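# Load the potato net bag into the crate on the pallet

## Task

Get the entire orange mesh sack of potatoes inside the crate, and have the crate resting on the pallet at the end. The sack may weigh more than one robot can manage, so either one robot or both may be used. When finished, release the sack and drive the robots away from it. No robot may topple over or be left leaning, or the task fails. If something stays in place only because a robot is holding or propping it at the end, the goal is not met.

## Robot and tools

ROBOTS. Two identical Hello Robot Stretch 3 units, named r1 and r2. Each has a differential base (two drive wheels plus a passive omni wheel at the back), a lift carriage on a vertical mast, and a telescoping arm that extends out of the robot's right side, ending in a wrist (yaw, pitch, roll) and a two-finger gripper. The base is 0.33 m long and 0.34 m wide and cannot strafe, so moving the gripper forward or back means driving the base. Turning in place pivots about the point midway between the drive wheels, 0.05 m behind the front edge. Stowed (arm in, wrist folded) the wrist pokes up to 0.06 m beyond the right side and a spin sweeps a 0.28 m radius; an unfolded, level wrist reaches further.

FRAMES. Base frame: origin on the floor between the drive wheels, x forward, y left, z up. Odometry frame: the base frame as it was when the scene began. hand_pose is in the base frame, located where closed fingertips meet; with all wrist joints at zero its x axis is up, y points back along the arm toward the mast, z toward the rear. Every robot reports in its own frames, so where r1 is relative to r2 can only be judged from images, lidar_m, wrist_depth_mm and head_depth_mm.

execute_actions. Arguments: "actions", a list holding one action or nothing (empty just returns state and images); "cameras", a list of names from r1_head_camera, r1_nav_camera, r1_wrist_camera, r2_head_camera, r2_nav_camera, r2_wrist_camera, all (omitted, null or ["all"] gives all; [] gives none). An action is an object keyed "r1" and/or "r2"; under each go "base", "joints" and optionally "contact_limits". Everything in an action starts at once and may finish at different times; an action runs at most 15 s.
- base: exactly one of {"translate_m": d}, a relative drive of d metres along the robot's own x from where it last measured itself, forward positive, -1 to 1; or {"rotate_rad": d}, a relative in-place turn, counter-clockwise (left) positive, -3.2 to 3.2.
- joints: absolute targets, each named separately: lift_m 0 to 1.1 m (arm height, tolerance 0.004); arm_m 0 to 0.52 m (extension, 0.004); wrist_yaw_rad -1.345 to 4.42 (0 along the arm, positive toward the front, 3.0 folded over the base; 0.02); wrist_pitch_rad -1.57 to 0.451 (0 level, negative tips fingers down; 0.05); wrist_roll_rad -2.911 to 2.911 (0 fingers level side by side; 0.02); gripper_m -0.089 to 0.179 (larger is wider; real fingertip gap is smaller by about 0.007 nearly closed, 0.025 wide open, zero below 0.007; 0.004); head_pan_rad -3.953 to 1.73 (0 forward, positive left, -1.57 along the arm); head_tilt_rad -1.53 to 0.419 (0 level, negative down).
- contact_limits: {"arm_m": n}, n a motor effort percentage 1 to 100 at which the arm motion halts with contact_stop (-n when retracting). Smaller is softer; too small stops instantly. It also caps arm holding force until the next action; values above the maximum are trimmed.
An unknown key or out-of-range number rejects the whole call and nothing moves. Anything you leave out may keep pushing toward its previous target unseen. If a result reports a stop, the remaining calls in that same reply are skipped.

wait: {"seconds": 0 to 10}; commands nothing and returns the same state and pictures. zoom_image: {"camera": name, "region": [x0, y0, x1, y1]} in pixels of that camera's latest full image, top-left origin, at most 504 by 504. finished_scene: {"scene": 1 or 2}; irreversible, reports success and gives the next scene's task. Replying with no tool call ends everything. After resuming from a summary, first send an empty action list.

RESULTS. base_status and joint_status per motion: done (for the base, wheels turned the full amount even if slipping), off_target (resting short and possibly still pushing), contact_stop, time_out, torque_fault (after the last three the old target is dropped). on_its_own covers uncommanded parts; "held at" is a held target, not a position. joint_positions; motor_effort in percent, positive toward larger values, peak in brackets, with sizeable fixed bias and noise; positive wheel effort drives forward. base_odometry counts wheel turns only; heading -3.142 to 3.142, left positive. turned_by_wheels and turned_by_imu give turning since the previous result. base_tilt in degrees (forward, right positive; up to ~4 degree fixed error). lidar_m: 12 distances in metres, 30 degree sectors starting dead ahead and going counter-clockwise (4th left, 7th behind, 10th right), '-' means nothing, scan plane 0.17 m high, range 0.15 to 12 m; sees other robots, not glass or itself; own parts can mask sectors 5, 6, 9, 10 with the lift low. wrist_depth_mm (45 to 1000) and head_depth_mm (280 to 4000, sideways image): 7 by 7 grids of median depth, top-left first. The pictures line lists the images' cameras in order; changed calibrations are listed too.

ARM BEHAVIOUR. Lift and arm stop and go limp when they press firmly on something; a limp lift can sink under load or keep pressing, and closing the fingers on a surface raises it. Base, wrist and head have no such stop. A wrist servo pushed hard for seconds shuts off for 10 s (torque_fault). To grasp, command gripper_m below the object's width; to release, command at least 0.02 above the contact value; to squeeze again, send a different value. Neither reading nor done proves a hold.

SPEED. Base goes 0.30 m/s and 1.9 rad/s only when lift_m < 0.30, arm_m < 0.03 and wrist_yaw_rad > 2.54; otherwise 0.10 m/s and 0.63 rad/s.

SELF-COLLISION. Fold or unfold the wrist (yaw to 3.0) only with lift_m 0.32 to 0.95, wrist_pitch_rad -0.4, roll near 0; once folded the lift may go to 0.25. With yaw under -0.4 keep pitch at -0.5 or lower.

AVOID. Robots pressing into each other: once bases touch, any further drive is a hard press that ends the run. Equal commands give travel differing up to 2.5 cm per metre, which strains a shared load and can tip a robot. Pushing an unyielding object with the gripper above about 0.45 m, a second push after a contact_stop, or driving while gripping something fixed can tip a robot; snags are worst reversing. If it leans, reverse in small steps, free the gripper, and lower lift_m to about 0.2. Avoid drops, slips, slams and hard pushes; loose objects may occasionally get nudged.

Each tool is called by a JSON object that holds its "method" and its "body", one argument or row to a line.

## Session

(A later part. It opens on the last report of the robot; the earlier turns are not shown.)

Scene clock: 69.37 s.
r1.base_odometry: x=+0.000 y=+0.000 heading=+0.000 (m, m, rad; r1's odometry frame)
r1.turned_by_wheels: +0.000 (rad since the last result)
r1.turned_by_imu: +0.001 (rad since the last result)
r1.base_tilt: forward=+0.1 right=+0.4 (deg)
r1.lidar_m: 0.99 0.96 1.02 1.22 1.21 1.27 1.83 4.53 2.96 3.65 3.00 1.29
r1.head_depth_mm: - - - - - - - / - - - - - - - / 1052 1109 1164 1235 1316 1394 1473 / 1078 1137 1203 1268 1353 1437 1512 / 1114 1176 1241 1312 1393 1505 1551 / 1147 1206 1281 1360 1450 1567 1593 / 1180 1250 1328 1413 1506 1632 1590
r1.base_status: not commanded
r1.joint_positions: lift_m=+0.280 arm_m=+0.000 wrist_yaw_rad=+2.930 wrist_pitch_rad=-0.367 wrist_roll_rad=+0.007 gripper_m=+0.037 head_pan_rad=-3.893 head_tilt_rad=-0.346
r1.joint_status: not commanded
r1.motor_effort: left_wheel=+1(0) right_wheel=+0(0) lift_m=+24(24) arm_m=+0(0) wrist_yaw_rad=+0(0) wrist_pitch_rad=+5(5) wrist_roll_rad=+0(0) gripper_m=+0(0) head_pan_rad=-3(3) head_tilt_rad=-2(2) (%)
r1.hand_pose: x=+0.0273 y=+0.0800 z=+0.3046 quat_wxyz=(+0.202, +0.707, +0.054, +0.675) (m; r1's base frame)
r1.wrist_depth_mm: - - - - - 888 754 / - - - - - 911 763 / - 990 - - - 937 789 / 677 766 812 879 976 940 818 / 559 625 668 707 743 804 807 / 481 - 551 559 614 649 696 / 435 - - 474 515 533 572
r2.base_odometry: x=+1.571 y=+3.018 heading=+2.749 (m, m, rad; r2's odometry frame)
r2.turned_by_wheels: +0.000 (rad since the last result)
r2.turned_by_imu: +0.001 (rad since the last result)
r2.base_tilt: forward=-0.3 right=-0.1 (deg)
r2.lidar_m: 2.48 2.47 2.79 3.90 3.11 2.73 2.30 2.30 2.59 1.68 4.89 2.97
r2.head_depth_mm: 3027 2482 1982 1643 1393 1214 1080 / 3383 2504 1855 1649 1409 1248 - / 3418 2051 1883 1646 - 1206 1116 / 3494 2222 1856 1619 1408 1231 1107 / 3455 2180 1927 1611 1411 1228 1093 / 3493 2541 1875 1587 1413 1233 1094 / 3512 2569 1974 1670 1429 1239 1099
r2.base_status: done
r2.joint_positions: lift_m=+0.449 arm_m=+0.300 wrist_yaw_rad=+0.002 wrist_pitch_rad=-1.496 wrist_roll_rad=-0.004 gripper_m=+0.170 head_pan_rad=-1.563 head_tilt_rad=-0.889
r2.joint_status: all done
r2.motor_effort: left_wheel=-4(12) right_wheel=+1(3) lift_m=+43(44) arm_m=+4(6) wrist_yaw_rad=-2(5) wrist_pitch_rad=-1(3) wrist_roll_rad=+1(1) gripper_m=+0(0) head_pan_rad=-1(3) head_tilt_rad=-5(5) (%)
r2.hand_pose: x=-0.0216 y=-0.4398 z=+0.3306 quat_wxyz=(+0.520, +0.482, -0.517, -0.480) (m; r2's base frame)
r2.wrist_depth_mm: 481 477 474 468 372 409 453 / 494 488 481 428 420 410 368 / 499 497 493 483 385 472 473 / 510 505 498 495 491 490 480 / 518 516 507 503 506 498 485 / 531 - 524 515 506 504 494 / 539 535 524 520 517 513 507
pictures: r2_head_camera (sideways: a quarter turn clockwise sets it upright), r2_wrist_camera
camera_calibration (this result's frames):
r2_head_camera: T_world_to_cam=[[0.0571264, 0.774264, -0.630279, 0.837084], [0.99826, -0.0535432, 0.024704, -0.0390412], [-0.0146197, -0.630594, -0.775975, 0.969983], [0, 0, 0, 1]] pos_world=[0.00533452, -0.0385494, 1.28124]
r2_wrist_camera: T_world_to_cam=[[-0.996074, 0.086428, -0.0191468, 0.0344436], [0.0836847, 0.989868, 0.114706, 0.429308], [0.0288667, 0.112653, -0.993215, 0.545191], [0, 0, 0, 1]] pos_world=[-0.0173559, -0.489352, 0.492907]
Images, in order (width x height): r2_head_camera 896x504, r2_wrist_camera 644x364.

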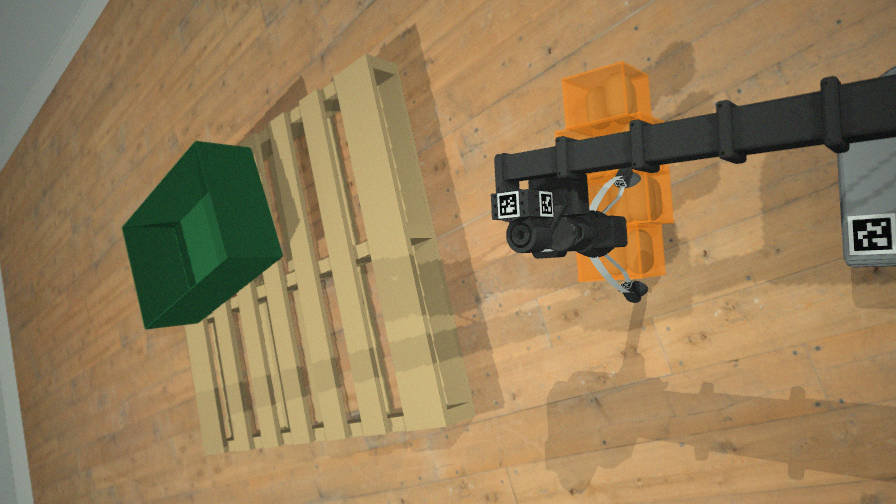

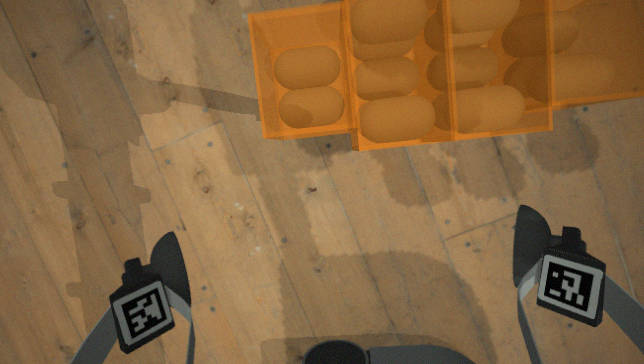

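{"method": "execute_actions", "body": {
  "actions": [
    {"r2":{"base":{"translate_m":-0.15},"joints":{"wrist_pitch_rad":-1.57,"arm_m":0.45,"lift_m":0.33,"gripper_m":0.07}}}
  ],
  "cameras": ["r2_head_camera","r2_wrist_camera"]
}}

Scene clock: 78.83 s.
r1.base_odometry: x=+0.000 y=+0.000 heading=+0.000 (m, m, rad; r1's odometry frame)
r1.turned_by_wheels: +0.000 (rad since the last result)
r1.turned_by_imu: +0.001 (rad since the last result)
r1.base_tilt: forward=+0.0 right=+0.3 (deg)
r1.lidar_m: 0.98 0.97 1.02 1.22 1.21 1.26 1.84 2.87 2.88 3.65 3.00 1.28
r1.head_depth_mm: - - - - - - - / - - - - - - - / 1054 1108 1166 1234 1309 1395 1473 / 1081 1134 1195 1268 1356 1437 1509 / 1114 1174 1244 1318 1401 1498 1540 / 1140 1207 1282 1364 1457 1551 1590 / 1182 1251 1323 1421 1515 1626 1588
r1.base_status: not commanded
r1.joint_positions: lift_m=+0.280 arm_m=+0.000 wrist_yaw_rad=+2.930 wrist_pitch_rad=-0.367 wrist_roll_rad=+0.007 gripper_m=+0.037 head_pan_rad=-3.893 head_tilt_rad=-0.346
r1.joint_status: not commanded
r1.motor_effort: left_wheel=+0(0) right_wheel=+0(0) lift_m=+25(25) arm_m=-1(0) wrist_yaw_rad=-1(0) wrist_pitch_rad=+5(5) wrist_roll_rad=+0(0) gripper_m=+0(0) head_pan_rad=-3(3) head_tilt_rad=-2(1) (%)
r1.hand_pose: x=+0.0273 y=+0.0800 z=+0.3046 quat_wxyz=(+0.202, +0.707, +0.054, +0.675) (m; r1's base frame)
r1.wrist_depth_mm: - - - - - 914 760 / - - - - - 928 773 / - - - - - 972 774 / 679 777 825 886 982 945 817 / 555 631 660 710 744 811 812 / 478 - 541 557 614 647 693 / 434 - - 475 508 538 568
r2.base_odometry: x=+1.709 y=+2.961 heading=+2.749 (m, m, rad; r2's odometry frame)
r2.turned_by_wheels: +0.000 (rad since the last result)
r2.turned_by_imu: +0.001 (rad since the last result)
r2.base_tilt: forward=-0.3 right=+0.0 (deg)
r2.lidar_m: 2.63 2.62 2.96 3.86 3.08 2.57 2.16 2.15 2.42 1.68 4.92 3.15
r2.head_depth_mm: 2916 2496 1990 1645 1400 1219 1080 / 3246 2502 1991 1640 1399 1221 1104 / 3416 2536 1879 1685 1389 1221 1112 / 3447 2172 1878 1661 1292 1210 1108 / 3418 2175 1870 1622 1425 1225 1092 / 3507 2294 1905 1579 1419 1236 1096 / 3502 2527 1902 1590 1423 1242 1097
r2.base_status: done
r2.joint_positions: lift_m=+0.331 arm_m=+0.450 wrist_yaw_rad=+0.002 wrist_pitch_rad=-1.556 wrist_roll_rad=-0.004 gripper_m=+0.070 head_pan_rad=-1.563 head_tilt_rad=-0.889
r2.joint_status: all done
joint sent to its limit — the command would take r2.wrist_pitch_rad past its lower limit, so that joint was sent only as far as its limit.
r2.motor_effort: left_wheel=-4(10) right_wheel=+1(4) lift_m=+10(38) arm_m=+4(2) wrist_yaw_rad=-1(2) wrist_pitch_rad=-2(2) wrist_roll_rad=+1(1) gripper_m=+0(84) head_pan_rad=-3(2) head_tilt_rad=-4(4) (%)
r2.hand_pose: x=-0.0217 y=-0.5744 z=+0.2129 quat_wxyz=(+0.505, +0.498, -0.502, -0.495) (m; r2's base frame)
r2.wrist_depth_mm: 354 351 348 346 342 339 338 / 365 360 356 353 350 351 346 / 373 372 258 265 305 313 356 / 386 335 329 326 321 275 365 / 400 396 339 291 276 275 377 / 409 407 401 399 397 392 387 / 422 419 415 409 407 406 399
pictures: r2_head_camera (sideways: a quarter turn clockwise sets it upright), r2_wrist_camera
camera_calibration (this result's frames):
r2_head_camera: T_world_to_cam=[[0.0571313, 0.774264, -0.630279, 0.837084], [0.99826, -0.0535495, 0.024704, -0.0390412], [-0.0146237, -0.630594, -0.775975, 0.969983], [0, 0, 0, 1]] pos_world=[0.00533428, -0.0385494, 1.28124]
r2_wrist_camera: T_world_to_cam=[[-0.996065, 0.0875349, -0.0138328, 0.0433033], [0.0838155, 0.981207, 0.173803, 0.558472], [0.0287866, 0.171959, -0.984683, 0.475728], [0, 0, 0, 1]] pos_world=[-0.0173703, -0.633573, 0.371977]
Images, in order (width x height): r2_head_camera 896x504, r2_wrist_camera 644x364.

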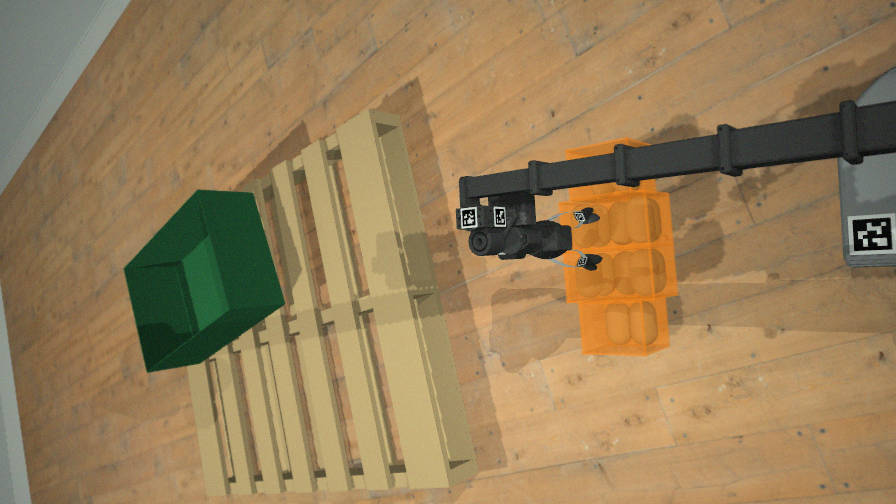

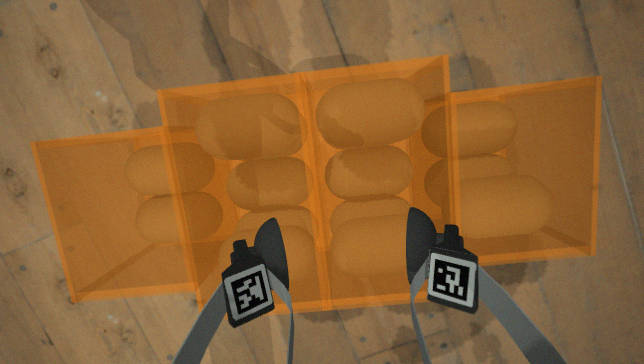

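{"method": "execute_actions", "body": {
  "actions": [
    {"r2":{"joints":{"arm_m":0.5,"lift_m":0.17,"gripper_m":0.09}}}
  ],
  "cameras": ["r2_head_camera","r2_wrist_camera"]
}}

Scene clock: 84.37 s.
r1.base_odometry: x=+0.000 y=+0.000 heading=+0.000 (m, m, rad; r1's odometry frame)
r1.turned_by_wheels: +0.000 (rad since the last result)
r1.turned_by_imu: +0.001 (rad since the last result)
r1.base_tilt: forward=+0.1 right=+0.3 (deg)
r1.lidar_m: 0.98 0.97 1.02 1.23 1.21 1.27 1.83 2.86 2.87 3.64 2.99 1.29
r1.head_depth_mm: - - - - - - - / - - - - - - - / 1051 1106 1166 1230 1311 1403 1466 / 1080 1140 1201 1274 1346 1433 1502 / 1116 1171 1236 1317 1405 1494 1548 / 1141 1211 1282 1362 1462 1557 1581 / 1181 1258 1324 1419 1507 1617 1588
r1.base_status: not commanded
r1.joint_positions: lift_m=+0.280 arm_m=+0.000 wrist_yaw_rad=+2.930 wrist_pitch_rad=-0.367 wrist_roll_rad=+0.007 gripper_m=+0.037 head_pan_rad=-3.893 head_tilt_rad=-0.346
r1.joint_status: not commanded
r1.motor_effort: left_wheel=+0(0) right_wheel=+0(0) lift_m=+24(24) arm_m=-1(0) wrist_yaw_rad=+0(1) wrist_pitch_rad=+5(5) wrist_roll_rad=+0(0) gripper_m=-1(0) head_pan_rad=-3(3) head_tilt_rad=-1(2) (%)
r1.hand_pose: x=+0.0273 y=+0.0800 z=+0.3046 quat_wxyz=(+0.202, +0.707, +0.054, +0.675) (m; r1's base frame)
r1.wrist_depth_mm: - - - - - 910 759 / - - - - - 936 768 / - - - - - 955 783 / 686 754 809 892 982 957 810 / 558 629 655 708 761 812 801 / 475 - 537 560 611 650 699 / 436 - - 472 510 533 569
r2.base_odometry: x=+1.709 y=+2.961 heading=+2.749 (m, m, rad; r2's odometry frame)
r2.turned_by_wheels: +0.000 (rad since the last result)
r2.turned_by_imu: -0.003 (rad since the last result)
r2.base_tilt: forward=-0.3 right=-0.1 (deg)
r2.lidar_m: 2.63 2.62 2.96 3.86 3.05 2.58 2.16 2.15 2.42 1.68 4.93 3.16
r2.head_depth_mm: 2931 2504 1969 1634 1397 1220 1085 / 3222 2470 1965 1644 1407 1224 1106 / 3423 2529 1909 1681 1401 1232 1106 / 3402 2149 1872 1649 1300 1206 1110 / 3474 2218 1854 1626 1409 1226 1096 / 3457 2311 1902 1588 1421 1231 1092 / 3545 2584 1900 1595 1415 1250 1097
r2.base_status: not commanded
r2.joint_positions: lift_m=+0.264 arm_m=+0.499 wrist_yaw_rad=+0.001 wrist_pitch_rad=-1.563 wrist_roll_rad=-0.004 gripper_m=+0.090 head_pan_rad=-1.564 head_tilt_rad=-0.891
r2.joint_status: lift_m contact_stop (moved -0.067 of -0.161); the others done
r2.on_its_own: lift_m is slack since a contact_stop, until your next command for it (your +0.170 is given up)
r2.motor_effort: left_wheel=-2(10) right_wheel=+0(1) lift_m=+27(27) arm_m=+11(13) wrist_yaw_rad=-2(2) wrist_pitch_rad=+1(2) wrist_roll_rad=+1(0) gripper_m=-4(70) head_pan_rad=-2(2) head_tilt_rad=-4(4) (%)
r2.hand_pose: x=-0.0217 y=-0.6221 z=+0.1461 quat_wxyz=(+0.503, +0.499, -0.500, -0.497) (m; r2's base frame)
r2.wrist_depth_mm: 292 291 287 286 283 280 278 / 301 296 296 290 290 288 284 / 309 307 303 300 296 294 295 / 318 315 199 205 194 248 302 / 328 265 239 265 259 260 311 / 340 275 279 277 267 210 209 / 352 349 225 228 215 335 329
pictures: r2_head_camera (sideways: a quarter turn clockwise sets it upright), r2_wrist_camera
camera_calibration (this result's frames):
r2_head_camera: T_world_to_cam=[[0.0575017, 0.77514, -0.629167, 0.835633], [0.998234, -0.0540709, 0.0246161, -0.0389265], [-0.0149387, -0.629471, -0.77688, 0.971162], [0, 0, 0, 1]] pos_world=[0.0053153, -0.0385194, 1.28119]
r2_wrist_camera: T_world_to_cam=[[-0.996032, 0.0880017, -0.0132402, 0.0467639], [0.0841881, 0.979999, 0.180318, 0.615175], [0.0288437, 0.178488, -0.983519, 0.422058], [0, 0, 0, 1]] pos_world=[-0.0173858, -0.682318, 0.304794]
Images, in order (width x height): r2_head_camera 896x504, r2_wrist_camera 644x364.

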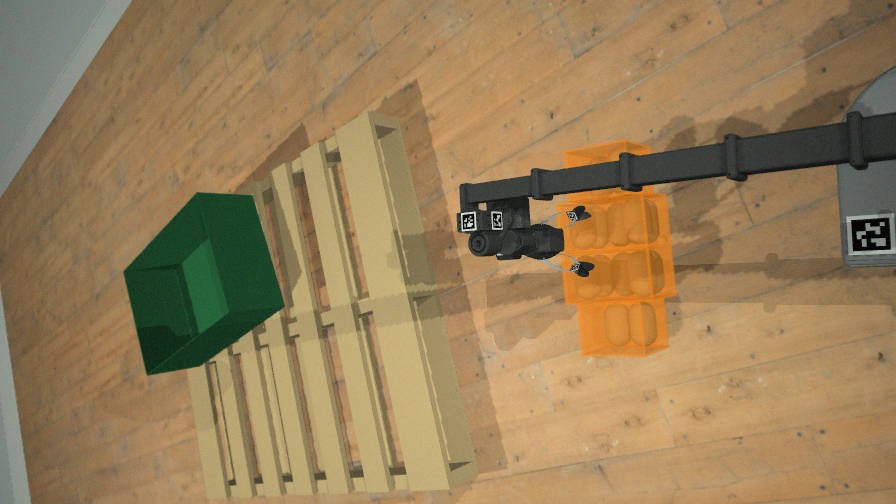

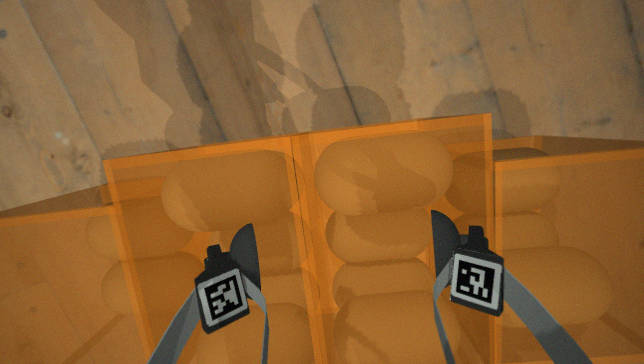

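{"method": "execute_actions", "body": {
  "actions": [
    {"r2":{"base":{"translate_m":0.2},"joints":{"arm_m":0.435,"lift_m":0.33,"gripper_m":0.179,"wrist_roll_rad":1.57}}}
  ],
  "cameras": ["r2_head_camera","r2_wrist_camera"]
}}

Scene clock: 95.70 s.
r1.base_odometry: x=+0.000 y=+0.000 heading=+0.000 (m, m, rad; r1's odometry frame)
r1.turned_by_wheels: +0.000 (rad since the last result)
r1.turned_by_imu: +0.001 (rad since the last result)
r1.base_tilt: forward=+0.0 right=+0.2 (deg)
r1.lidar_m: 0.98 0.96 1.02 1.22 1.21 1.27 1.84 4.53 3.00 3.65 3.01 1.29
r1.head_depth_mm: - - - - - - - / - - - - - - - / 1054 1104 1164 1232 1309 1388 1464 / 1080 1134 1201 1267 1352 1438 1504 / 1115 1169 1238 1319 1392 1493 1545 / 1144 1209 1278 1362 1455 1548 1588 / 1183 1245 1328 1412 1513 1639 1594
r1.base_status: not commanded
r1.joint_positions: lift_m=+0.280 arm_m=+0.000 wrist_yaw_rad=+2.930 wrist_pitch_rad=-0.367 wrist_roll_rad=+0.007 gripper_m=+0.037 head_pan_rad=-3.893 head_tilt_rad=-0.346
r1.joint_status: not commanded
r1.motor_effort: left_wheel=-1(0) right_wheel=+0(0) lift_m=+26(24) arm_m=-1(0) wrist_yaw_rad=+0(1) wrist_pitch_rad=+5(5) wrist_roll_rad=+0(0) gripper_m=+0(0) head_pan_rad=-3(3) head_tilt_rad=-2(1) (%)
r1.hand_pose: x=+0.0273 y=+0.0800 z=+0.3046 quat_wxyz=(+0.202, +0.707, +0.054, +0.675) (m; r1's base frame)
r1.wrist_depth_mm: - - - - - 901 764 / - - - - - 933 770 / - - - - - 936 778 / 678 763 814 914 985 950 816 / 556 624 660 702 754 809 799 / 481 - 545 558 611 645 696 / 438 - - 472 515 538 573
r2.base_odometry: x=+1.525 y=+3.037 heading=+2.749 (m, m, rad; r2's odometry frame)
r2.turned_by_wheels: +0.000 (rad since the last result)
r2.turned_by_imu: +0.002 (rad since the last result)
r2.base_tilt: forward=-0.3 right=+0.0 (deg)
r2.lidar_m: 2.44 2.44 2.74 3.93 3.14 2.80 2.35 2.34 2.63 1.68 4.86 2.92
r2.head_depth_mm: 3076 2480 1979 1632 1400 1224 1075 / 3369 2493 1857 1647 1405 1224 1106 / 3381 2126 1873 1655 1324 1229 1114 / 3485 2177 1845 1615 1390 1233 1114 / 3485 2236 1912 1585 1414 1229 1090 / 3489 2555 1885 1591 1407 1231 1088 / 3474 2570 2012 1676 1415 1242 1094
r2.base_status: done
r2.joint_positions: lift_m=+0.329 arm_m=+0.435 wrist_yaw_rad=+0.001 wrist_pitch_rad=-1.559 wrist_roll_rad=+1.564 gripper_m=+0.179 head_pan_rad=-1.564 head_tilt_rad=-0.891
r2.joint_status: all done
r2.motor_effort: left_wheel=-3(5) right_wheel=+1(4) lift_m=+44(45) arm_m=-2(10) wrist_yaw_rad=-1(2) wrist_pitch_rad=-1(1) wrist_roll_rad=+3(6) gripper_m=+0(86) head_pan_rad=-2(2) head_tilt_rad=-4(4) (%)
r2.hand_pose: x=-0.0216 y=-0.5589 z=+0.2114 quat_wxyz=(+0.003, +0.003, -0.711, -0.703) (m; r2's base frame)
r2.wrist_depth_mm: 351 353 264 296 338 340 335 / 361 361 252 299 349 350 345 / 371 371 367 320 361 358 354 / 384 378 376 317 372 367 366 / 395 392 386 385 383 379 373 / 408 402 401 399 390 394 - / 423 421 416 409 405 401 397
pictures: r2_head_camera (sideways: a quarter turn clockwise sets it upright), r2_wrist_camera
camera_calibration (this result's frames):
r2_head_camera: T_world_to_cam=[[0.0575015, 0.775141, -0.629167, 0.835632], [0.998234, -0.0540707, 0.024616, -0.0389265], [-0.0149386, -0.629471, -0.77688, 0.971162], [0, 0, 0, 1]] pos_world=[0.00531531, -0.0385194, 1.28119]
r2_wrist_camera: T_world_to_cam=[[0.0851671, 0.996059, -0.0247756, 0.575471], [0.97901, -0.0790366, 0.187862, -0.032727], [0.185164, -0.0402553, -0.981883, 0.355726], [0, 0, 0, 1]] pos_world=[-0.0828386, -0.56147, 0.369687]
Images, in order (width x height): r2_head_camera 896x504, r2_wrist_camera 644x364.

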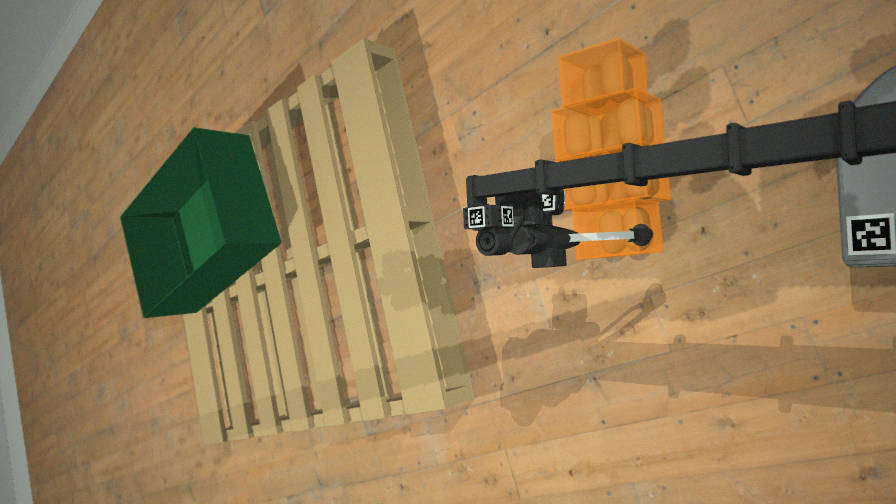

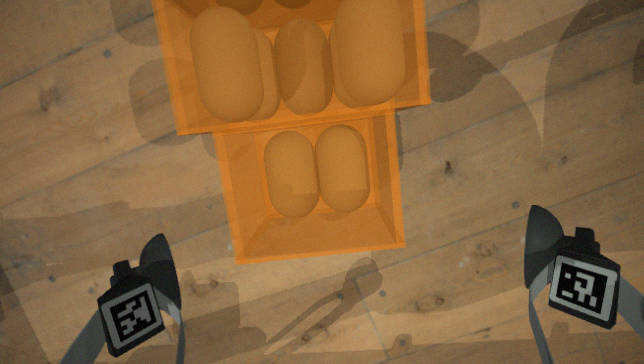

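{"method": "execute_actions", "body": {
  "actions": [
    {"r2":{"base":{"translate_m":-0.05},"joints":{"arm_m":0.432,"lift_m":0.25,"wrist_roll_rad":1.48}}}
  ],
  "cameras": ["r2_wrist_camera"]
}}

{"method": "execute_actions", "body": {
  "actions": [
    {"r2":{"joints":{"lift_m":0.155}}}
  ],
  "cameras": ["r2_head_camera","r2_wrist_camera"]
}}

Scene clock: 102.73 s.
r1.base_odometry: x=+0.000 y=+0.000 heading=+0.000 (m, m, rad; r1's odometry frame)
r1.turned_by_wheels: +0.000 (rad since the last result)
r1.turned_by_imu: +0.000 (rad since the last result)
r1.base_tilt: forward=-0.1 right=+0.2 (deg)
r1.lidar_m: 0.98 0.97 1.02 1.22 1.21 1.27 1.84 3.47 2.96 3.64 3.01 1.29
r1.head_depth_mm: - - - - - - - / - - - - - - - / 1052 1102 1163 1234 1310 1389 1467 / 1079 1137 1207 1267 1352 1437 1510 / 1116 1169 1246 1315 1398 1501 1541 / 1149 1207 1283 1364 1451 1551 1594 / 1185 1250 1317 1414 1510 1621 1593
r1.base_status: not commanded
r1.joint_positions: lift_m=+0.280 arm_m=+0.000 wrist_yaw_rad=+2.930 wrist_pitch_rad=-0.367 wrist_roll_rad=+0.007 gripper_m=+0.037 head_pan_rad=-3.893 head_tilt_rad=-0.346
r1.joint_status: not commanded
r1.motor_effort: left_wheel=+0(0) right_wheel=+0(0) lift_m=+25(25) arm_m=+0(0) wrist_yaw_rad=+1(0) wrist_pitch_rad=+5(5) wrist_roll_rad=+0(0) gripper_m=+0(0) head_pan_rad=-3(3) head_tilt_rad=-1(1) (%)
r1.hand_pose: x=+0.0273 y=+0.0800 z=+0.3046 quat_wxyz=(+0.202, +0.707, +0.054, +0.675) (m; r1's base frame)
r1.wrist_depth_mm: - - - - - 907 760 / - - - - - 937 766 / - - - - - 948 792 / 678 753 818 899 969 954 805 / 561 618 657 705 757 800 799 / 479 - 550 556 612 644 695 / 434 - - 476 508 543 579
r2.base_odometry: x=+1.571 y=+3.018 heading=+2.749 (m, m, rad; r2's odometry frame)
r2.turned_by_wheels: +0.000 (rad since the last result)
r2.turned_by_imu: +0.001 (rad since the last result)
r2.base_tilt: forward=-0.3 right=-0.1 (deg)
r2.lidar_m: 2.48 2.48 2.79 3.91 3.08 2.74 2.30 2.29 2.58 1.73 4.87 2.98
r2.head_depth_mm: 3065 2447 1972 1640 1400 1215 1083 / 3399 2493 1849 1638 1399 1228 1100 / 3358 2059 1882 1642 1286 1204 1113 / 3425 2224 1843 1619 1375 1223 1106 / 3499 2153 1857 1605 1417 1231 1094 / 3508 2529 1861 1591 1414 1233 1100 / 3521 2567 1960 1679 1424 1238 1101
r2.base_status: done
r2.joint_positions: lift_m=+0.251 arm_m=+0.432 wrist_yaw_rad=+0.001 wrist_pitch_rad=-1.558 wrist_roll_rad=+1.486 gripper_m=+0.179 head_pan_rad=-1.564 head_tilt_rad=-0.891
r2.joint_status: all done
r2.motor_effort: left_wheel=-3(8) right_wheel=+1(3) lift_m=+10(38) arm_m=-3(3) wrist_yaw_rad=-1(1) wrist_pitch_rad=-1(0) wrist_roll_rad=-2(2) gripper_m=+0(0) head_pan_rad=-1(2) head_tilt_rad=-4(4) (%)
r2.hand_pose: x=-0.0216 y=-0.5561 z=+0.1330 quat_wxyz=(+0.031, +0.030, -0.711, -0.702) (m; r2's base frame)
r2.wrist_depth_mm: 277 275 230 243 225 267 264 / 288 282 185 228 171 275 272 / 294 291 187 231 176 282 280 / 303 301 294 267 294 290 288 / 313 310 306 244 299 299 295 / 322 317 317 263 312 307 - / 332 332 326 324 317 316 316
pictures: r2_wrist_camera
camera_calibration (this result's frames):
r2_wrist_camera: T_world_to_cam=[[0.00784883, 0.999652, -0.0251812, 0.571039], [0.982356, -0.0030026, 0.186997, 0.0247148], [0.186856, -0.0262046, -0.982038, 0.286707], [0, 0, 0, 1]] pos_world=[-0.0823336, -0.563253, 0.291315]
Images, in order (width x height): r2_wrist_camera 644x364.

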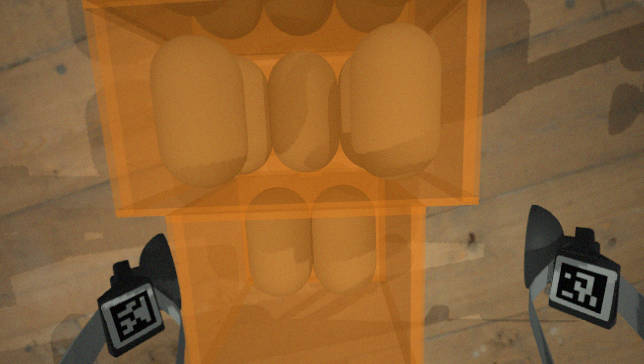

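Scene clock: 104.27 s.
r1.base_odometry: x=+0.000 y=+0.000 heading=+0.000 (m, m, rad; r1's odometry frame)
r1.turned_by_wheels: +0.000 (rad since the last result)
r1.turned_by_imu: +0.000 (rad since the last result)
r1.base_tilt: forward=+0.1 right=+0.3 (deg)
r1.lidar_m: 0.99 0.96 1.02 1.22 1.21 1.27 1.84 3.52 2.95 3.65 3.01 1.29
r1.head_depth_mm: - - - - - - - / - - - - - - - / 1050 1109 1164 1237 1307 1398 1467 / 1083 1135 1199 1268 1351 1438 1509 / 1116 1169 1241 1312 1399 1498 1542 / 1149 1209 1282 1359 1457 1558 1592 / 1179 1252 1324 1418 1516 1628 1594
r1.base_status: not commanded
r1.joint_positions: lift_m=+0.280 arm_m=+0.000 wrist_yaw_rad=+2.930 wrist_pitch_rad=-0.367 wrist_roll_rad=+0.007 gripper_m=+0.037 head_pan_rad=-3.893 head_tilt_rad=-0.346
r1.joint_status: not commanded
r1.motor_effort: left_wheel=+0(0) right_wheel=+0(0) lift_m=+24(24) arm_m=+0(0) wrist_yaw_rad=-1(0) wrist_pitch_rad=+5(5) wrist_roll_rad=+0(0) gripper_m=+0(0) head_pan_rad=-3(3) head_tilt_rad=-1(2) (%)
r1.hand_pose: x=+0.0273 y=+0.0800 z=+0.3046 quat_wxyz=(+0.202, +0.707, +0.054, +0.675) (m; r1's base frame)
r1.wrist_depth_mm: - - - - - 894 762 / - - - - - 909 773 / - - - - - 961 795 / 698 765 813 875 990 963 821 / 557 626 660 711 756 814 818 / 480 - 540 559 611 645 693 / 436 - - 477 505 533 567
r2.base_odometry: x=+1.571 y=+3.018 heading=+2.749 (m, m, rad; r2's odometry frame)
r2.turned_by_wheels: +0.000 (rad since the last result)
r2.turned_by_imu: +0.000 (rad since the last result)
r2.base_tilt: forward=-0.3 right=-0.1 (deg)
r2.lidar_m: 2.48 2.48 2.79 3.90 3.10 2.74 2.30 2.29 2.57 1.68 4.89 2.97
r2.head_depth_mm: 3094 2487 1969 1639 1402 1210 1080 / 3358 2496 1862 1650 1400 1222 1107 / 3433 2069 1890 1614 1302 1216 1110 / 3462 2193 1873 1625 1388 1225 1106 / 3419 2138 1868 1620 1417 1233 1094 / 3487 2543 1883 1576 1431 1233 1096 / 3542 2590 1968 1670 1419 1232 1094
r2.base_status: not commanded
r2.joint_positions: lift_m=+0.196 arm_m=+0.432 wrist_yaw_rad=+0.001 wrist_pitch_rad=-1.480 wrist_roll_rad=+1.486 gripper_m=+0.179 head_pan_rad=-1.564 head_tilt_rad=-0.891
r2.joint_status: lift_m contact_stop (moved -0.055 of -0.096)
r2.on_its_own: lift_m is slack since a contact_stop, until your next command for it (your +0.155 is given up); wrist_pitch_rad is at rest, and its effort (-23) is outside its rest range (-20 to +32)
r2.motor_effort: left_wheel=-1(2) right_wheel=-1(1) lift_m=+28(31) arm_m=-2(3) wrist_yaw_rad=-1(2) wrist_pitch_rad=-23(27) wrist_roll_rad=-2(2) gripper_m=-2(0) head_pan_rad=-1(2) head_tilt_rad=-4(4) (%)
r2.hand_pose: x=-0.0216 y=-0.5761 z=+0.0769 quat_wxyz=(+0.032, +0.029, -0.737, -0.674) (m; r2's base frame)
r2.wrist_depth_mm: 245 236 136 221 129 109 203 / 251 135 131 172 130 112 209 / 260 249 133 177 135 116 213 / 269 260 142 241 203 128 220 / 276 268 258 194 192 234 225 / 287 - 268 196 190 241 - / 296 287 275 264 253 247 239
pictures: r2_head_camera (sideways: a quarter turn clockwise sets it upright), r2_wrist_camera
camera_calibration (this result's frames):
r2_head_camera: T_world_to_cam=[[0.0575028, 0.77514, -0.629167, 0.835633], [0.998234, -0.0540723, 0.0246161, -0.0389265], [-0.0149396, -0.629471, -0.77688, 0.971162], [0, 0, 0, 1]] pos_world=[0.00531525, -0.0385194, 1.28119]
r2_wrist_camera: T_world_to_cam=[[0.00785163, 0.994651, -0.10299, 0.592776], [0.98234, 0.0115818, 0.186746, 0.0435394], [0.18694, -0.102637, -0.976995, 0.186694], [0, 0, 0, 1]] pos_world=[-0.0823252, -0.570948, 0.235318]
Images, in order (width x height): r2_head_camera 896x504, r2_wrist_camera 644x364.

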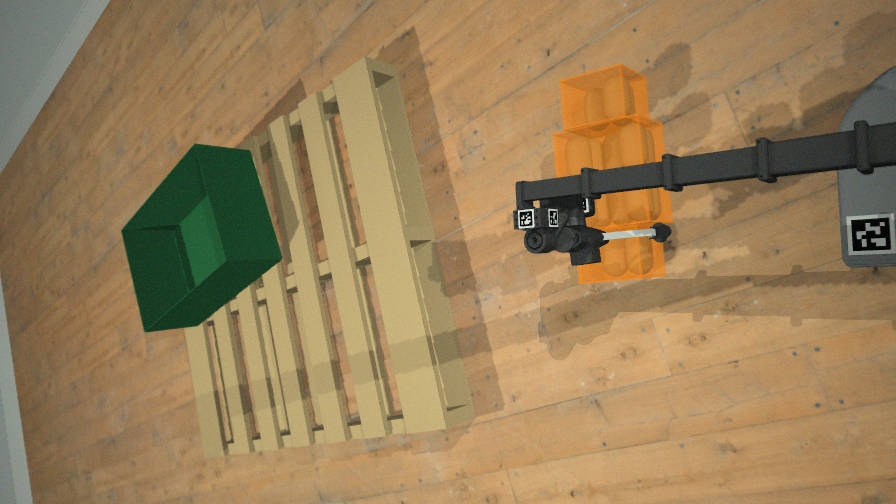

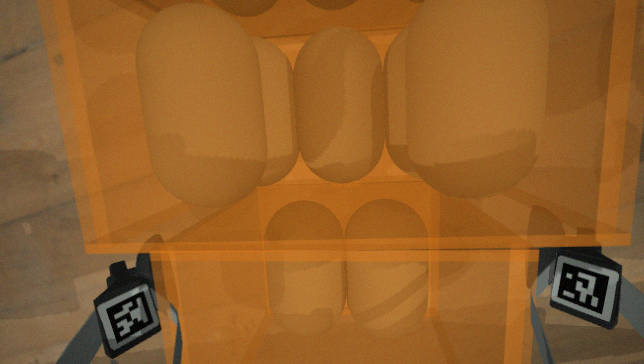

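{"method": "execute_actions", "body": {
  "actions": [
    {"r2":{"base":{"translate_m":0.03},"joints":{"lift_m":0.23,"wrist_pitch_rad":-1.57,"arm_m":0.44}}}
  ],
  "cameras": []
}}

{"method": "execute_actions", "body": {
  "actions": [
    {"r2":{"joints":{"lift_m":0.16}}}
  ],
  "cameras": ["r2_head_camera","r2_wrist_camera"]
}}

Scene clock: 109.13 s.
r1.base_odometry: x=+0.000 y=+0.000 heading=+0.000 (m, m, rad; r1's odometry frame)
r1.turned_by_wheels: +0.000 (rad since the last result)
r1.turned_by_imu: +0.000 (rad since the last result)
r1.base_tilt: forward=+0.1 right=+0.3 (deg)
r1.lidar_m: 0.99 0.97 1.02 1.22 1.21 1.27 1.83 3.50 2.98 3.65 3.00 1.28
r1.head_depth_mm: - - - - - - - / - - - - - - - / 1052 1107 1163 1233 1308 1393 1460 / 1083 1140 1201 1273 1348 1443 1496 / 1113 1176 1239 1319 1402 1494 1537 / 1139 1206 1273 1363 1457 1569 1585 / 1183 1247 1329 1418 1512 1623 1591
r1.base_status: not commanded
r1.joint_positions: lift_m=+0.280 arm_m=+0.000 wrist_yaw_rad=+2.930 wrist_pitch_rad=-0.367 wrist_roll_rad=+0.007 gripper_m=+0.037 head_pan_rad=-3.893 head_tilt_rad=-0.346
r1.joint_status: not commanded
r1.motor_effort: left_wheel=+0(1) right_wheel=+0(1) lift_m=+25(25) arm_m=+0(0) wrist_yaw_rad=+0(0) wrist_pitch_rad=+5(5) wrist_roll_rad=+0(0) gripper_m=+0(0) head_pan_rad=-3(3) head_tilt_rad=-1(1) (%)
r1.hand_pose: x=+0.0273 y=+0.0800 z=+0.3046 quat_wxyz=(+0.202, +0.707, +0.054, +0.675) (m; r1's base frame)
r1.wrist_depth_mm: - - - - - 898 760 / - - - - - 910 777 / - - - - - 953 804 / 686 773 811 879 981 936 809 / 555 630 663 722 755 809 801 / 481 - 553 559 624 651 692 / 436 - - 474 517 539 567
r2.base_odometry: x=+1.543 y=+3.030 heading=+2.749 (m, m, rad; r2's odometry frame)
r2.turned_by_wheels: +0.000 (rad since the last result)
r2.turned_by_imu: +0.001 (rad since the last result)
r2.base_tilt: forward=-0.4 right=-0.1 (deg)
r2.lidar_m: 2.45 2.45 2.76 3.91 3.13 2.78 2.33 2.32 2.61 1.73 4.88 2.94
r2.head_depth_mm: 3065 2500 1989 1642 1389 1220 1078 / 3384 2503 1835 1646 1400 1231 1101 / 3477 2041 1874 1620 1308 1230 1115 / 3412 2184 1855 1617 1385 1231 1103 / 3461 2247 1921 1588 1425 1233 1091 / 3505 2566 1883 1588 1422 1235 1091 / 3507 2551 2007 1662 1425 1245 1100
r2.base_status: done
r2.joint_positions: lift_m=+0.229 arm_m=+0.440 wrist_yaw_rad=+0.000 wrist_pitch_rad=-1.553 wrist_roll_rad=+1.486 gripper_m=+0.179 head_pan_rad=-1.564 head_tilt_rad=-0.891
r2.joint_status: all done
joint sent to its limit — the command would take r2.wrist_pitch_rad past its lower limit, so that joint was sent only as far as its limit.
r2.motor_effort: left_wheel=-2(5) right_wheel=+1(10) lift_m=+44(44) arm_m=+4(4) wrist_yaw_rad=+0(2) wrist_pitch_rad=-2(23) wrist_roll_rad=-2(2) gripper_m=+0(2) head_pan_rad=-3(3) head_tilt_rad=-4(4) (%)
r2.hand_pose: x=-0.0216 y=-0.5650 z=+0.1113 quat_wxyz=(+0.031, +0.029, -0.713, -0.700) (m; r2's base frame)
r2.wrist_depth_mm: 259 254 157 200 145 245 245 / 265 262 159 205 152 251 251 / 274 271 177 263 264 260 258 / 281 279 275 219 270 269 265 / 290 287 283 223 278 277 273 / 299 294 294 289 288 284 - / 310 309 304 299 297 291 291
pictures: none
No camera images: the call's "cameras" was empty. Leave "cameras" out to get every camera's image.

Scene clock: 111.20 s.
r1.base_odometry: x=+0.000 y=+0.000 heading=+0.000 (m, m, rad; r1's odometry frame)
r1.turned_by_wheels: +0.000 (rad since the last result)
r1.turned_by_imu: +0.000 (rad since the last result)
r1.base_tilt: forward=+0.1 right=+0.4 (deg)
r1.lidar_m: 0.98 0.97 1.02 1.23 1.21 1.27 1.84 4.53 2.99 3.64 3.01 1.29
r1.head_depth_mm: - - - - - - - / - - - - - - - / 1050 1105 1164 1228 1308 1404 1466 / 1085 1134 1199 1274 1354 1433 1507 / 1112 1168 1240 1312 1405 1492 1551 / 1148 1211 1283 1361 1445 1560 1587 / 1184 1249 1320 1407 1510 1622 1586
r1.base_status: not commanded
r1.joint_positions: lift_m=+0.280 arm_m=+0.000 wrist_yaw_rad=+2.930 wrist_pitch_rad=-0.367 wrist_roll_rad=+0.007 gripper_m=+0.037 head_pan_rad=-3.893 head_tilt_rad=-0.346
r1.joint_status: not commanded
r1.motor_effort: left_wheel=-1(1) right_wheel=+0(0) lift_m=+25(26) arm_m=+0(0) wrist_yaw_rad=+0(0) wrist_pitch_rad=+5(5) wrist_roll_rad=-1(0) gripper_m=+0(0) head_pan_rad=-3(3) head_tilt_rad=-2(2) (%)
r1.hand_pose: x=+0.0273 y=+0.0800 z=+0.3046 quat_wxyz=(+0.202, +0.707, +0.054, +0.675) (m; r1's base frame)
r1.wrist_depth_mm: - - - - - 899 756 / - - - - - 933 755 / - 990 - - - 947 787 / 692 759 825 896 969 952 821 / 567 640 669 696 745 826 794 / 482 - 544 555 606 648 696 / 437 - - 470 515 535 576
r2.base_odometry: x=+1.543 y=+3.030 heading=+2.749 (m, m, rad; r2's odometry frame)
r2.turned_by_wheels: +0.000 (rad since the last result)
r2.turned_by_imu: +0.000 (rad since the last result)
r2.base_tilt: forward=-0.2 right=-0.1 (deg)
r2.lidar_m: 2.45 2.45 2.75 3.92 3.13 2.77 2.33 2.32 2.60 1.72 4.87 2.94
r2.head_depth_mm: 3074 2473 1964 1629 1400 1227 1084 / 3419 2484 1842 1652 1394 1222 1103 / 3383 2062 1870 1612 1346 1217 1110 / 3427 2180 1852 1616 1380 1229 1105 / 3482 2237 1932 1573 1413 1230 1095 / 3517 2566 1880 1590 1422 1235 1094 / 3517 2569 2008 1665 1424 1243 1096
r2.base_status: not commanded
r2.joint_positions: lift_m=+0.193 arm_m=+0.440 wrist_yaw_rad=+0.000 wrist_pitch_rad=-1.536 wrist_roll_rad=+1.485 gripper_m=+0.179 head_pan_rad=-1.564 head_tilt_rad=-0.891
r2.joint_status: lift_m contact_stop (moved -0.036 of -0.069)
r2.on_its_own: lift_m is slack since a contact_stop, until your next command for it (your +0.160 is given up)
r2.motor_effort: left_wheel=+0(8) right_wheel=-1(3) lift_m=+27(38) arm_m=+2(4) wrist_yaw_rad=-1(0) wrist_pitch_rad=-7(13) wrist_roll_rad=-1(2) gripper_m=-2(1) head_pan_rad=-2(2) head_tilt_rad=-4(4) (%)
r2.hand_pose: x=-0.0216 y=-0.5694 z=+0.0747 quat_wxyz=(+0.031, +0.029, -0.718, -0.694) (m; r2's base frame)
r2.wrist_depth_mm: 230 118 130 166 123 110 210 / 237 122 130 171 127 116 216 / 244 240 147 232 229 226 222 / 252 248 243 190 195 232 227 / 260 256 250 187 189 239 233 / 268 - 259 199 247 246 - / 276 275 269 262 257 252 249
pictures: r2_head_camera (sideways: a quarter turn clockwise sets it upright), r2_wrist_camera
camera_calibration (this result's frames):
r2_head_camera: T_world_to_cam=[[0.0576206, 0.775172, -0.629117, 0.835567], [0.998225, -0.0542259, 0.0246121, -0.0389213], [-0.0150358, -0.629419, -0.776921, 0.971215], [0, 0, 0, 1]] pos_world=[0.00530937, -0.0385179, 1.28118]
r2_wrist_camera: T_world_to_cam=[[0.00788116, 0.998854, -0.0471989, 0.584069], [0.982357, 0.00108595, 0.187013, 0.037879], [0.18685, -0.04784, -0.981223, 0.216748], [0, 0, 0, 1]] pos_world=[-0.0823133, -0.573072, 0.233162]
Images, in order (width x height): r2_head_camera 896x504, r2_wrist_camera 644x364.

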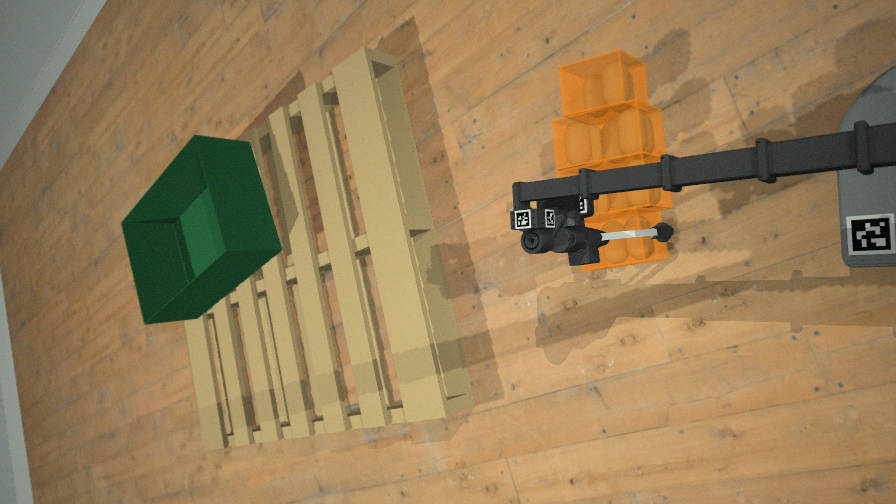

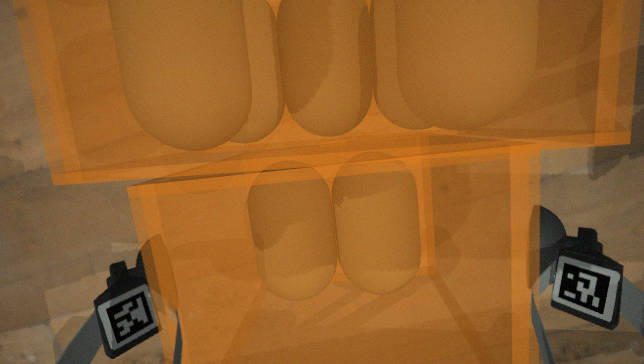

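{"method": "execute_actions", "body": {
  "actions": [
    {"r2":{"joints":{"gripper_m":0.1}}}
  ],
  "cameras": []
}}

{"method": "execute_actions", "body": {
  "actions": [
    {"r2":{"joints":{"lift_m":0.32}}}
  ],
  "cameras": ["r2_head_camera","r2_wrist_camera"]
}}

Scene clock: 116.40 s.
r1.base_odometry: x=+0.000 y=+0.000 heading=+0.000 (m, m, rad; r1's odometry frame)
r1.turned_by_wheels: +0.000 (rad since the last result)
r1.turned_by_imu: +0.001 (rad since the last result)
r1.base_tilt: forward=+0.0 right=+0.2 (deg)
r1.lidar_m: 0.98 0.97 1.02 1.22 1.21 1.27 1.84 4.54 2.97 3.64 3.02 1.29
r1.head_depth_mm: - - - - - - - / - - - - - - - / 1052 1105 1159 1234 1302 1391 1469 / 1080 1140 1201 1270 1351 1439 1507 / 1112 1173 1245 1316 1395 1499 1547 / 1146 1208 1279 1366 1459 1557 1592 / 1180 1248 1329 1412 1520 1623 1582
r1.base_status: not commanded
r1.joint_positions: lift_m=+0.280 arm_m=+0.000 wrist_yaw_rad=+2.930 wrist_pitch_rad=-0.367 wrist_roll_rad=+0.007 gripper_m=+0.037 head_pan_rad=-3.893 head_tilt_rad=-0.346
r1.joint_status: not commanded
r1.motor_effort: left_wheel=+0(0) right_wheel=+0(0) lift_m=+24(25) arm_m=+0(1) wrist_yaw_rad=+1(0) wrist_pitch_rad=+5(5) wrist_roll_rad=+0(1) gripper_m=-1(0) head_pan_rad=-3(4) head_tilt_rad=-2(2) (%)
r1.hand_pose: x=+0.0273 y=+0.0800 z=+0.3046 quat_wxyz=(+0.202, +0.707, +0.054, +0.675) (m; r1's base frame)
r1.wrist_depth_mm: - - - - - 905 751 / - - - - - 939 773 / - - - - - 923 784 / 679 770 813 876 975 944 811 / 562 620 668 712 758 800 799 / 478 - 545 554 613 648 693 / 435 - - 471 513 534 568
r2.base_odometry: x=+1.543 y=+3.030 heading=+2.749 (m, m, rad; r2's odometry frame)
r2.turned_by_wheels: +0.000 (rad since the last result)
r2.turned_by_imu: +0.001 (rad since the last result)
r2.base_tilt: forward=-0.3 right=-0.1 (deg)
r2.lidar_m: 2.46 2.46 2.76 3.91 3.11 2.78 2.33 2.32 2.61 1.72 4.86 2.94
r2.head_depth_mm: 3027 2500 1970 1632 1397 1213 1080 / 3362 2516 1842 1649 1409 1224 1097 / 3411 2069 1882 1623 1314 1226 1115 / 3410 2212 1880 1610 1389 1227 1105 / 3503 2224 1925 1582 1418 1233 1089 / 3493 2558 1870 1581 1417 1234 1097 / 3500 2585 2017 1672 1424 1246 1092
r2.base_status: not commanded
r2.joint_positions: lift_m=+0.197 arm_m=+0.440 wrist_yaw_rad=+0.000 wrist_pitch_rad=-1.549 wrist_roll_rad=+1.485 gripper_m=+0.105 head_pan_rad=-1.564 head_tilt_rad=-0.891
r2.joint_status: gripper_m off_target (ended at +0.105, target +0.100)
r2.on_its_own: lift_m is slack since a contact_stop, until your next command for it (your +0.160 is given up)
r2.motor_effort: left_wheel=-1(0) right_wheel=+0(2) lift_m=+27(27) arm_m=+2(2) wrist_yaw_rad=-1(0) wrist_pitch_rad=-3(7) wrist_roll_rad=-1(2) gripper_m=-30(100) head_pan_rad=-3(1) head_tilt_rad=-4(4) (%)
r2.hand_pose: x=-0.0216 y=-0.5661 z=+0.0788 quat_wxyz=(+0.031, +0.030, -0.714, -0.699) (m; r2's base frame)
r2.wrist_depth_mm: 231 121 136 170 123 116 216 / 238 125 136 175 128 123 222 / 246 243 182 237 233 231 228 / 253 251 245 193 238 238 234 / 261 258 253 192 244 244 240 / 269 - 262 204 253 252 246 / 278 277 269 268 264 260 256
pictures: none
No camera images: the call's "cameras" was empty. Leave "cameras" out to get every camera's image.

Scene clock: 118.37 s.
r1.base_odometry: x=+0.000 y=+0.000 heading=+0.000 (m, m, rad; r1's odometry frame)
r1.turned_by_wheels: +0.000 (rad since the last result)
r1.turned_by_imu: +0.000 (rad since the last result)
r1.base_tilt: forward=+0.0 right=+0.2 (deg)
r1.lidar_m: 0.98 0.96 1.02 1.22 1.21 1.27 1.83 3.49 2.97 3.64 3.02 1.28
r1.head_depth_mm: - - - - - - - / - - - - - - - / 1047 1103 1160 1234 1309 1396 1465 / 1084 1142 1203 1271 1347 1447 1514 / 1111 1175 1238 1318 1399 1503 1539 / 1144 1211 1280 1358 1453 1555 1587 / 1185 1253 1324 1415 1508 1627 1595
r1.base_status: not commanded
r1.joint_positions: lift_m=+0.280 arm_m=+0.000 wrist_yaw_rad=+2.930 wrist_pitch_rad=-0.367 wrist_roll_rad=+0.007 gripper_m=+0.037 head_pan_rad=-3.893 head_tilt_rad=-0.346
r1.joint_status: not commanded
r1.motor_effort: left_wheel=+0(1) right_wheel=+0(0) lift_m=+25(25) arm_m=+0(1) wrist_yaw_rad=+0(0) wrist_pitch_rad=+5(5) wrist_roll_rad=+0(0) gripper_m=+0(0) head_pan_rad=-3(3) head_tilt_rad=-2(2) (%)
r1.hand_pose: x=+0.0273 y=+0.0800 z=+0.3046 quat_wxyz=(+0.202, +0.707, +0.054, +0.675) (m; r1's base frame)
r1.wrist_depth_mm: - - - - - 900 761 / - - - - - 943 775 / - - - - - 972 776 / 687 775 808 893 961 942 811 / 561 633 660 699 745 811 801 / 476 - 553 547 614 643 698 / 437 - - 471 520 539 563
r2.base_odometry: x=+1.543 y=+3.030 heading=+2.749 (m, m, rad; r2's odometry frame)
r2.turned_by_wheels: +0.000 (rad since the last result)
r2.turned_by_imu: +0.000 (rad since the last result)
r2.base_tilt: forward=-0.3 right=+0.0 (deg)
r2.lidar_m: 2.46 2.45 2.76 3.93 3.13 2.79 2.33 2.32 2.61 0.49 4.87 2.94
r2.head_depth_mm: 3059 2502 1980 1637 1388 1219 1083 / 3417 2475 1844 1644 1402 1221 1101 / 3413 2071 1870 1653 1270 1208 1106 / 3435 2182 1839 1616 1335 1225 1108 / 3413 2245 1916 1613 1417 1234 1091 / 3475 2535 1867 1587 1413 1234 1094 / 3533 2564 2009 1673 1433 1238 1103
r2.base_status: not commanded
r2.joint_positions: lift_m=+0.319 arm_m=+0.440 wrist_yaw_rad=+0.000 wrist_pitch_rad=-1.545 wrist_roll_rad=+1.481 gripper_m=+0.108 head_pan_rad=-1.564 head_tilt_rad=-0.891
r2.joint_status: all done
r2.on_its_own: gripper_m is held at +0.107, not at your +0.100, by its stall guard, which is not easing now
r2.motor_effort: left_wheel=-8(12) right_wheel=+6(10) lift_m=+57(58) arm_m=+0(2) wrist_yaw_rad=+0(0) wrist_pitch_rad=-5(6) wrist_roll_rad=+0(1) gripper_m=-21(30) head_pan_rad=-2(1) head_tilt_rad=-4(4) (%)
r2.hand_pose: x=-0.0216 y=-0.5673 z=+0.2005 quat_wxyz=(+0.032, +0.031, -0.715, -0.697) (m; r2's base frame)
r2.wrist_depth_mm: 346 344 221 266 216 325 323 / 353 351 193 285 181 334 330 / 364 362 176 236 175 341 338 / 373 371 227 228 232 351 349 / 386 379 375 208 204 363 358 / 398 396 388 196 194 378 368 / 412 411 398 195 195 387 382
pictures: r2_head_camera (sideways: a quarter turn clockwise sets it upright), r2_wrist_camera
camera_calibration (this result's frames):
r2_head_camera: T_world_to_cam=[[0.0576205, 0.775189, -0.629096, 0.835539], [0.998225, -0.0542267, 0.0246104, -0.0389191], [-0.015036, -0.629397, -0.776938, 0.971237], [0, 0, 0, 1]] pos_world=[0.00530936, -0.0385173, 1.28118]
r2_wrist_camera: T_world_to_cam=[[0.00376337, 0.999241, -0.0387637, 0.586411], [0.98237, 0.00355103, 0.186911, 0.0157737], [0.186907, -0.0387838, -0.981612, 0.345486], [0, 0, 0, 1]] pos_world=[-0.082276, -0.572623, 0.358916]
Images, in order (width x height): r2_head_camera 896x504, r2_wrist_camera 644x364.

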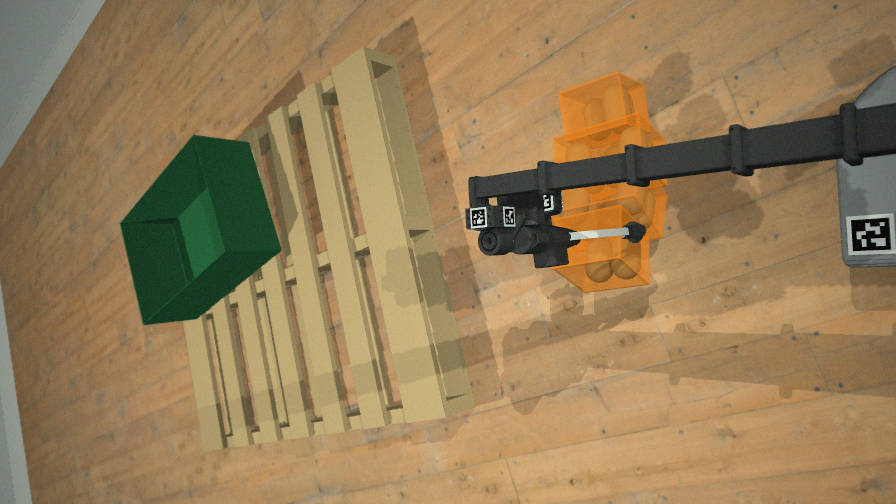

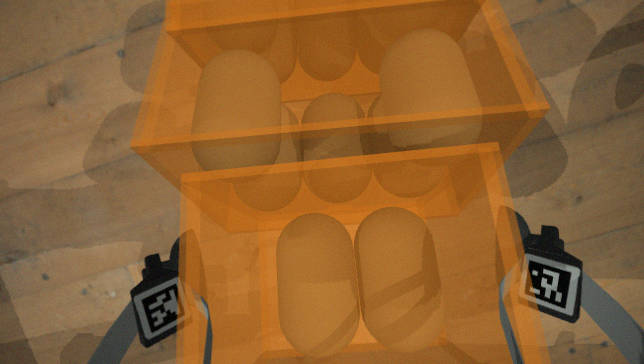

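{"method": "execute_actions", "body": {
  "actions": [
    {"r2":{"joints":{"lift_m":0.62,"head_tilt_rad":-0.7}}}
  ],
  "cameras": ["r2_head_camera"]
}}

Scene clock: 123.77 s.
r1.base_odometry: x=+0.000 y=+0.000 heading=+0.000 (m, m, rad; r1's odometry frame)
r1.turned_by_wheels: +0.000 (rad since the last result)
r1.turned_by_imu: +0.001 (rad since the last result)
r1.base_tilt: forward=+0.2 right=+0.3 (deg)
r1.lidar_m: 0.98 0.97 1.02 1.23 1.21 1.27 1.83 3.49 2.98 3.66 3.00 1.28
r1.head_depth_mm: - - - - - - - / - - - - - - - / 1051 1102 1157 1231 1304 1389 1470 / 1084 1138 1202 1271 1345 1436 1517 / 1114 1173 1240 1313 1403 1490 1549 / 1149 1206 1288 1367 1449 1552 1588 / 1180 1248 1325 1415 1516 1619 1598
r1.base_status: not commanded
r1.joint_positions: lift_m=+0.280 arm_m=+0.000 wrist_yaw_rad=+2.930 wrist_pitch_rad=-0.367 wrist_roll_rad=+0.007 gripper_m=+0.037 head_pan_rad=-3.893 head_tilt_rad=-0.346
r1.joint_status: not commanded
r1.motor_effort: left_wheel=+0(0) right_wheel=+0(0) lift_m=+24(25) arm_m=+0(1) wrist_yaw_rad=-1(1) wrist_pitch_rad=+5(5) wrist_roll_rad=+0(0) gripper_m=+0(0) head_pan_rad=-3(3) head_tilt_rad=-2(1) (%)
r1.hand_pose: x=+0.0273 y=+0.0800 z=+0.3046 quat_wxyz=(+0.202, +0.707, +0.054, +0.675) (m; r1's base frame)
r1.wrist_depth_mm: - - - - - 901 758 / - - - - - 914 767 / - 988 - - - 930 802 / 670 753 812 880 983 941 808 / 562 633 659 698 751 823 793 / 480 - 549 558 609 653 695 / 440 - - 475 514 535 569
r2.base_odometry: x=+1.543 y=+3.030 heading=+2.749 (m, m, rad; r2's odometry frame)
r2.turned_by_wheels: +0.000 (rad since the last result)
r2.turned_by_imu: +0.001 (rad since the last result)
r2.base_tilt: forward=-0.3 right=+0.0 (deg)
r2.lidar_m: 2.45 2.44 2.75 3.91 3.13 2.78 2.33 2.32 2.60 0.48 4.89 2.95
r2.head_depth_mm: 3126 3234 2600 1963 1569 1318 1130 / 3656 3663 2612 1855 1592 1354 - / - 3932 2234 1905 - 1279 1133 / - - 2382 1878 1593 1018 1144 / - - 2445 1880 1561 1307 1144 / - - 2729 1950 1546 1339 1153 / 3884 - 2723 2038 1622 1346 1156
r2.base_status: not commanded
r2.joint_positions: lift_m=+0.494 arm_m=+0.440 wrist_yaw_rad=+0.000 wrist_pitch_rad=-1.534 wrist_roll_rad=+1.481 gripper_m=+0.108 head_pan_rad=-1.564 head_tilt_rad=-0.704
r2.joint_status: lift_m contact_stop (moved +0.176 of +0.301); the others done
r2.on_its_own: gripper_m is held at +0.107, not at your +0.100, by its stall guard, which is not easing now; lift_m is slack since a contact_stop, until your next command for it (your +0.620 is given up)
r2.motor_effort: left_wheel=-3(9) right_wheel=+1(10) lift_m=+29(65) arm_m=+0(0) wrist_yaw_rad=+0(0) wrist_pitch_rad=-7(9) wrist_roll_rad=+0(0) gripper_m=-21(21) head_pan_rad=-1(3) head_tilt_rad=+1(16) (%)
r2.hand_pose: x=-0.0216 y=-0.5701 z=+0.3762 quat_wxyz=(+0.033, +0.031, -0.719, -0.693) (m; r2's base frame)
r2.wrist_depth_mm: 519 510 503 496 488 481 476 / 535 525 517 513 504 496 487 / 550 542 528 349 330 510 504 / 559 555 242 333 216 523 517 / 566 575 561 247 243 537 527 / 587 591 578 240 212 551 539 / 597 611 599 185 180 577 568
pictures: r2_head_camera (sideways: a quarter turn clockwise sets it upright)
camera_calibration (this result's frames):
r2_head_camera: T_world_to_cam=[[0.0585397, 0.644788, -0.762117, 1.00888], [0.998186, -0.0485893, 0.0355638, -0.0531862], [-0.0140996, -0.762816, -0.646462, 0.80154], [0, 0, 0, 1]] pos_world=[0.00533143, -0.0416717, 1.28894]
Images, in order (width x height): r2_head_camera 896x504.

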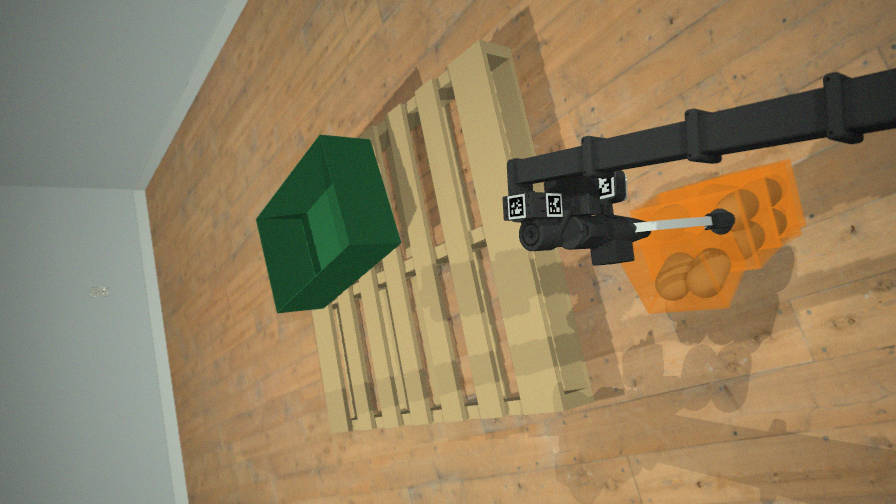

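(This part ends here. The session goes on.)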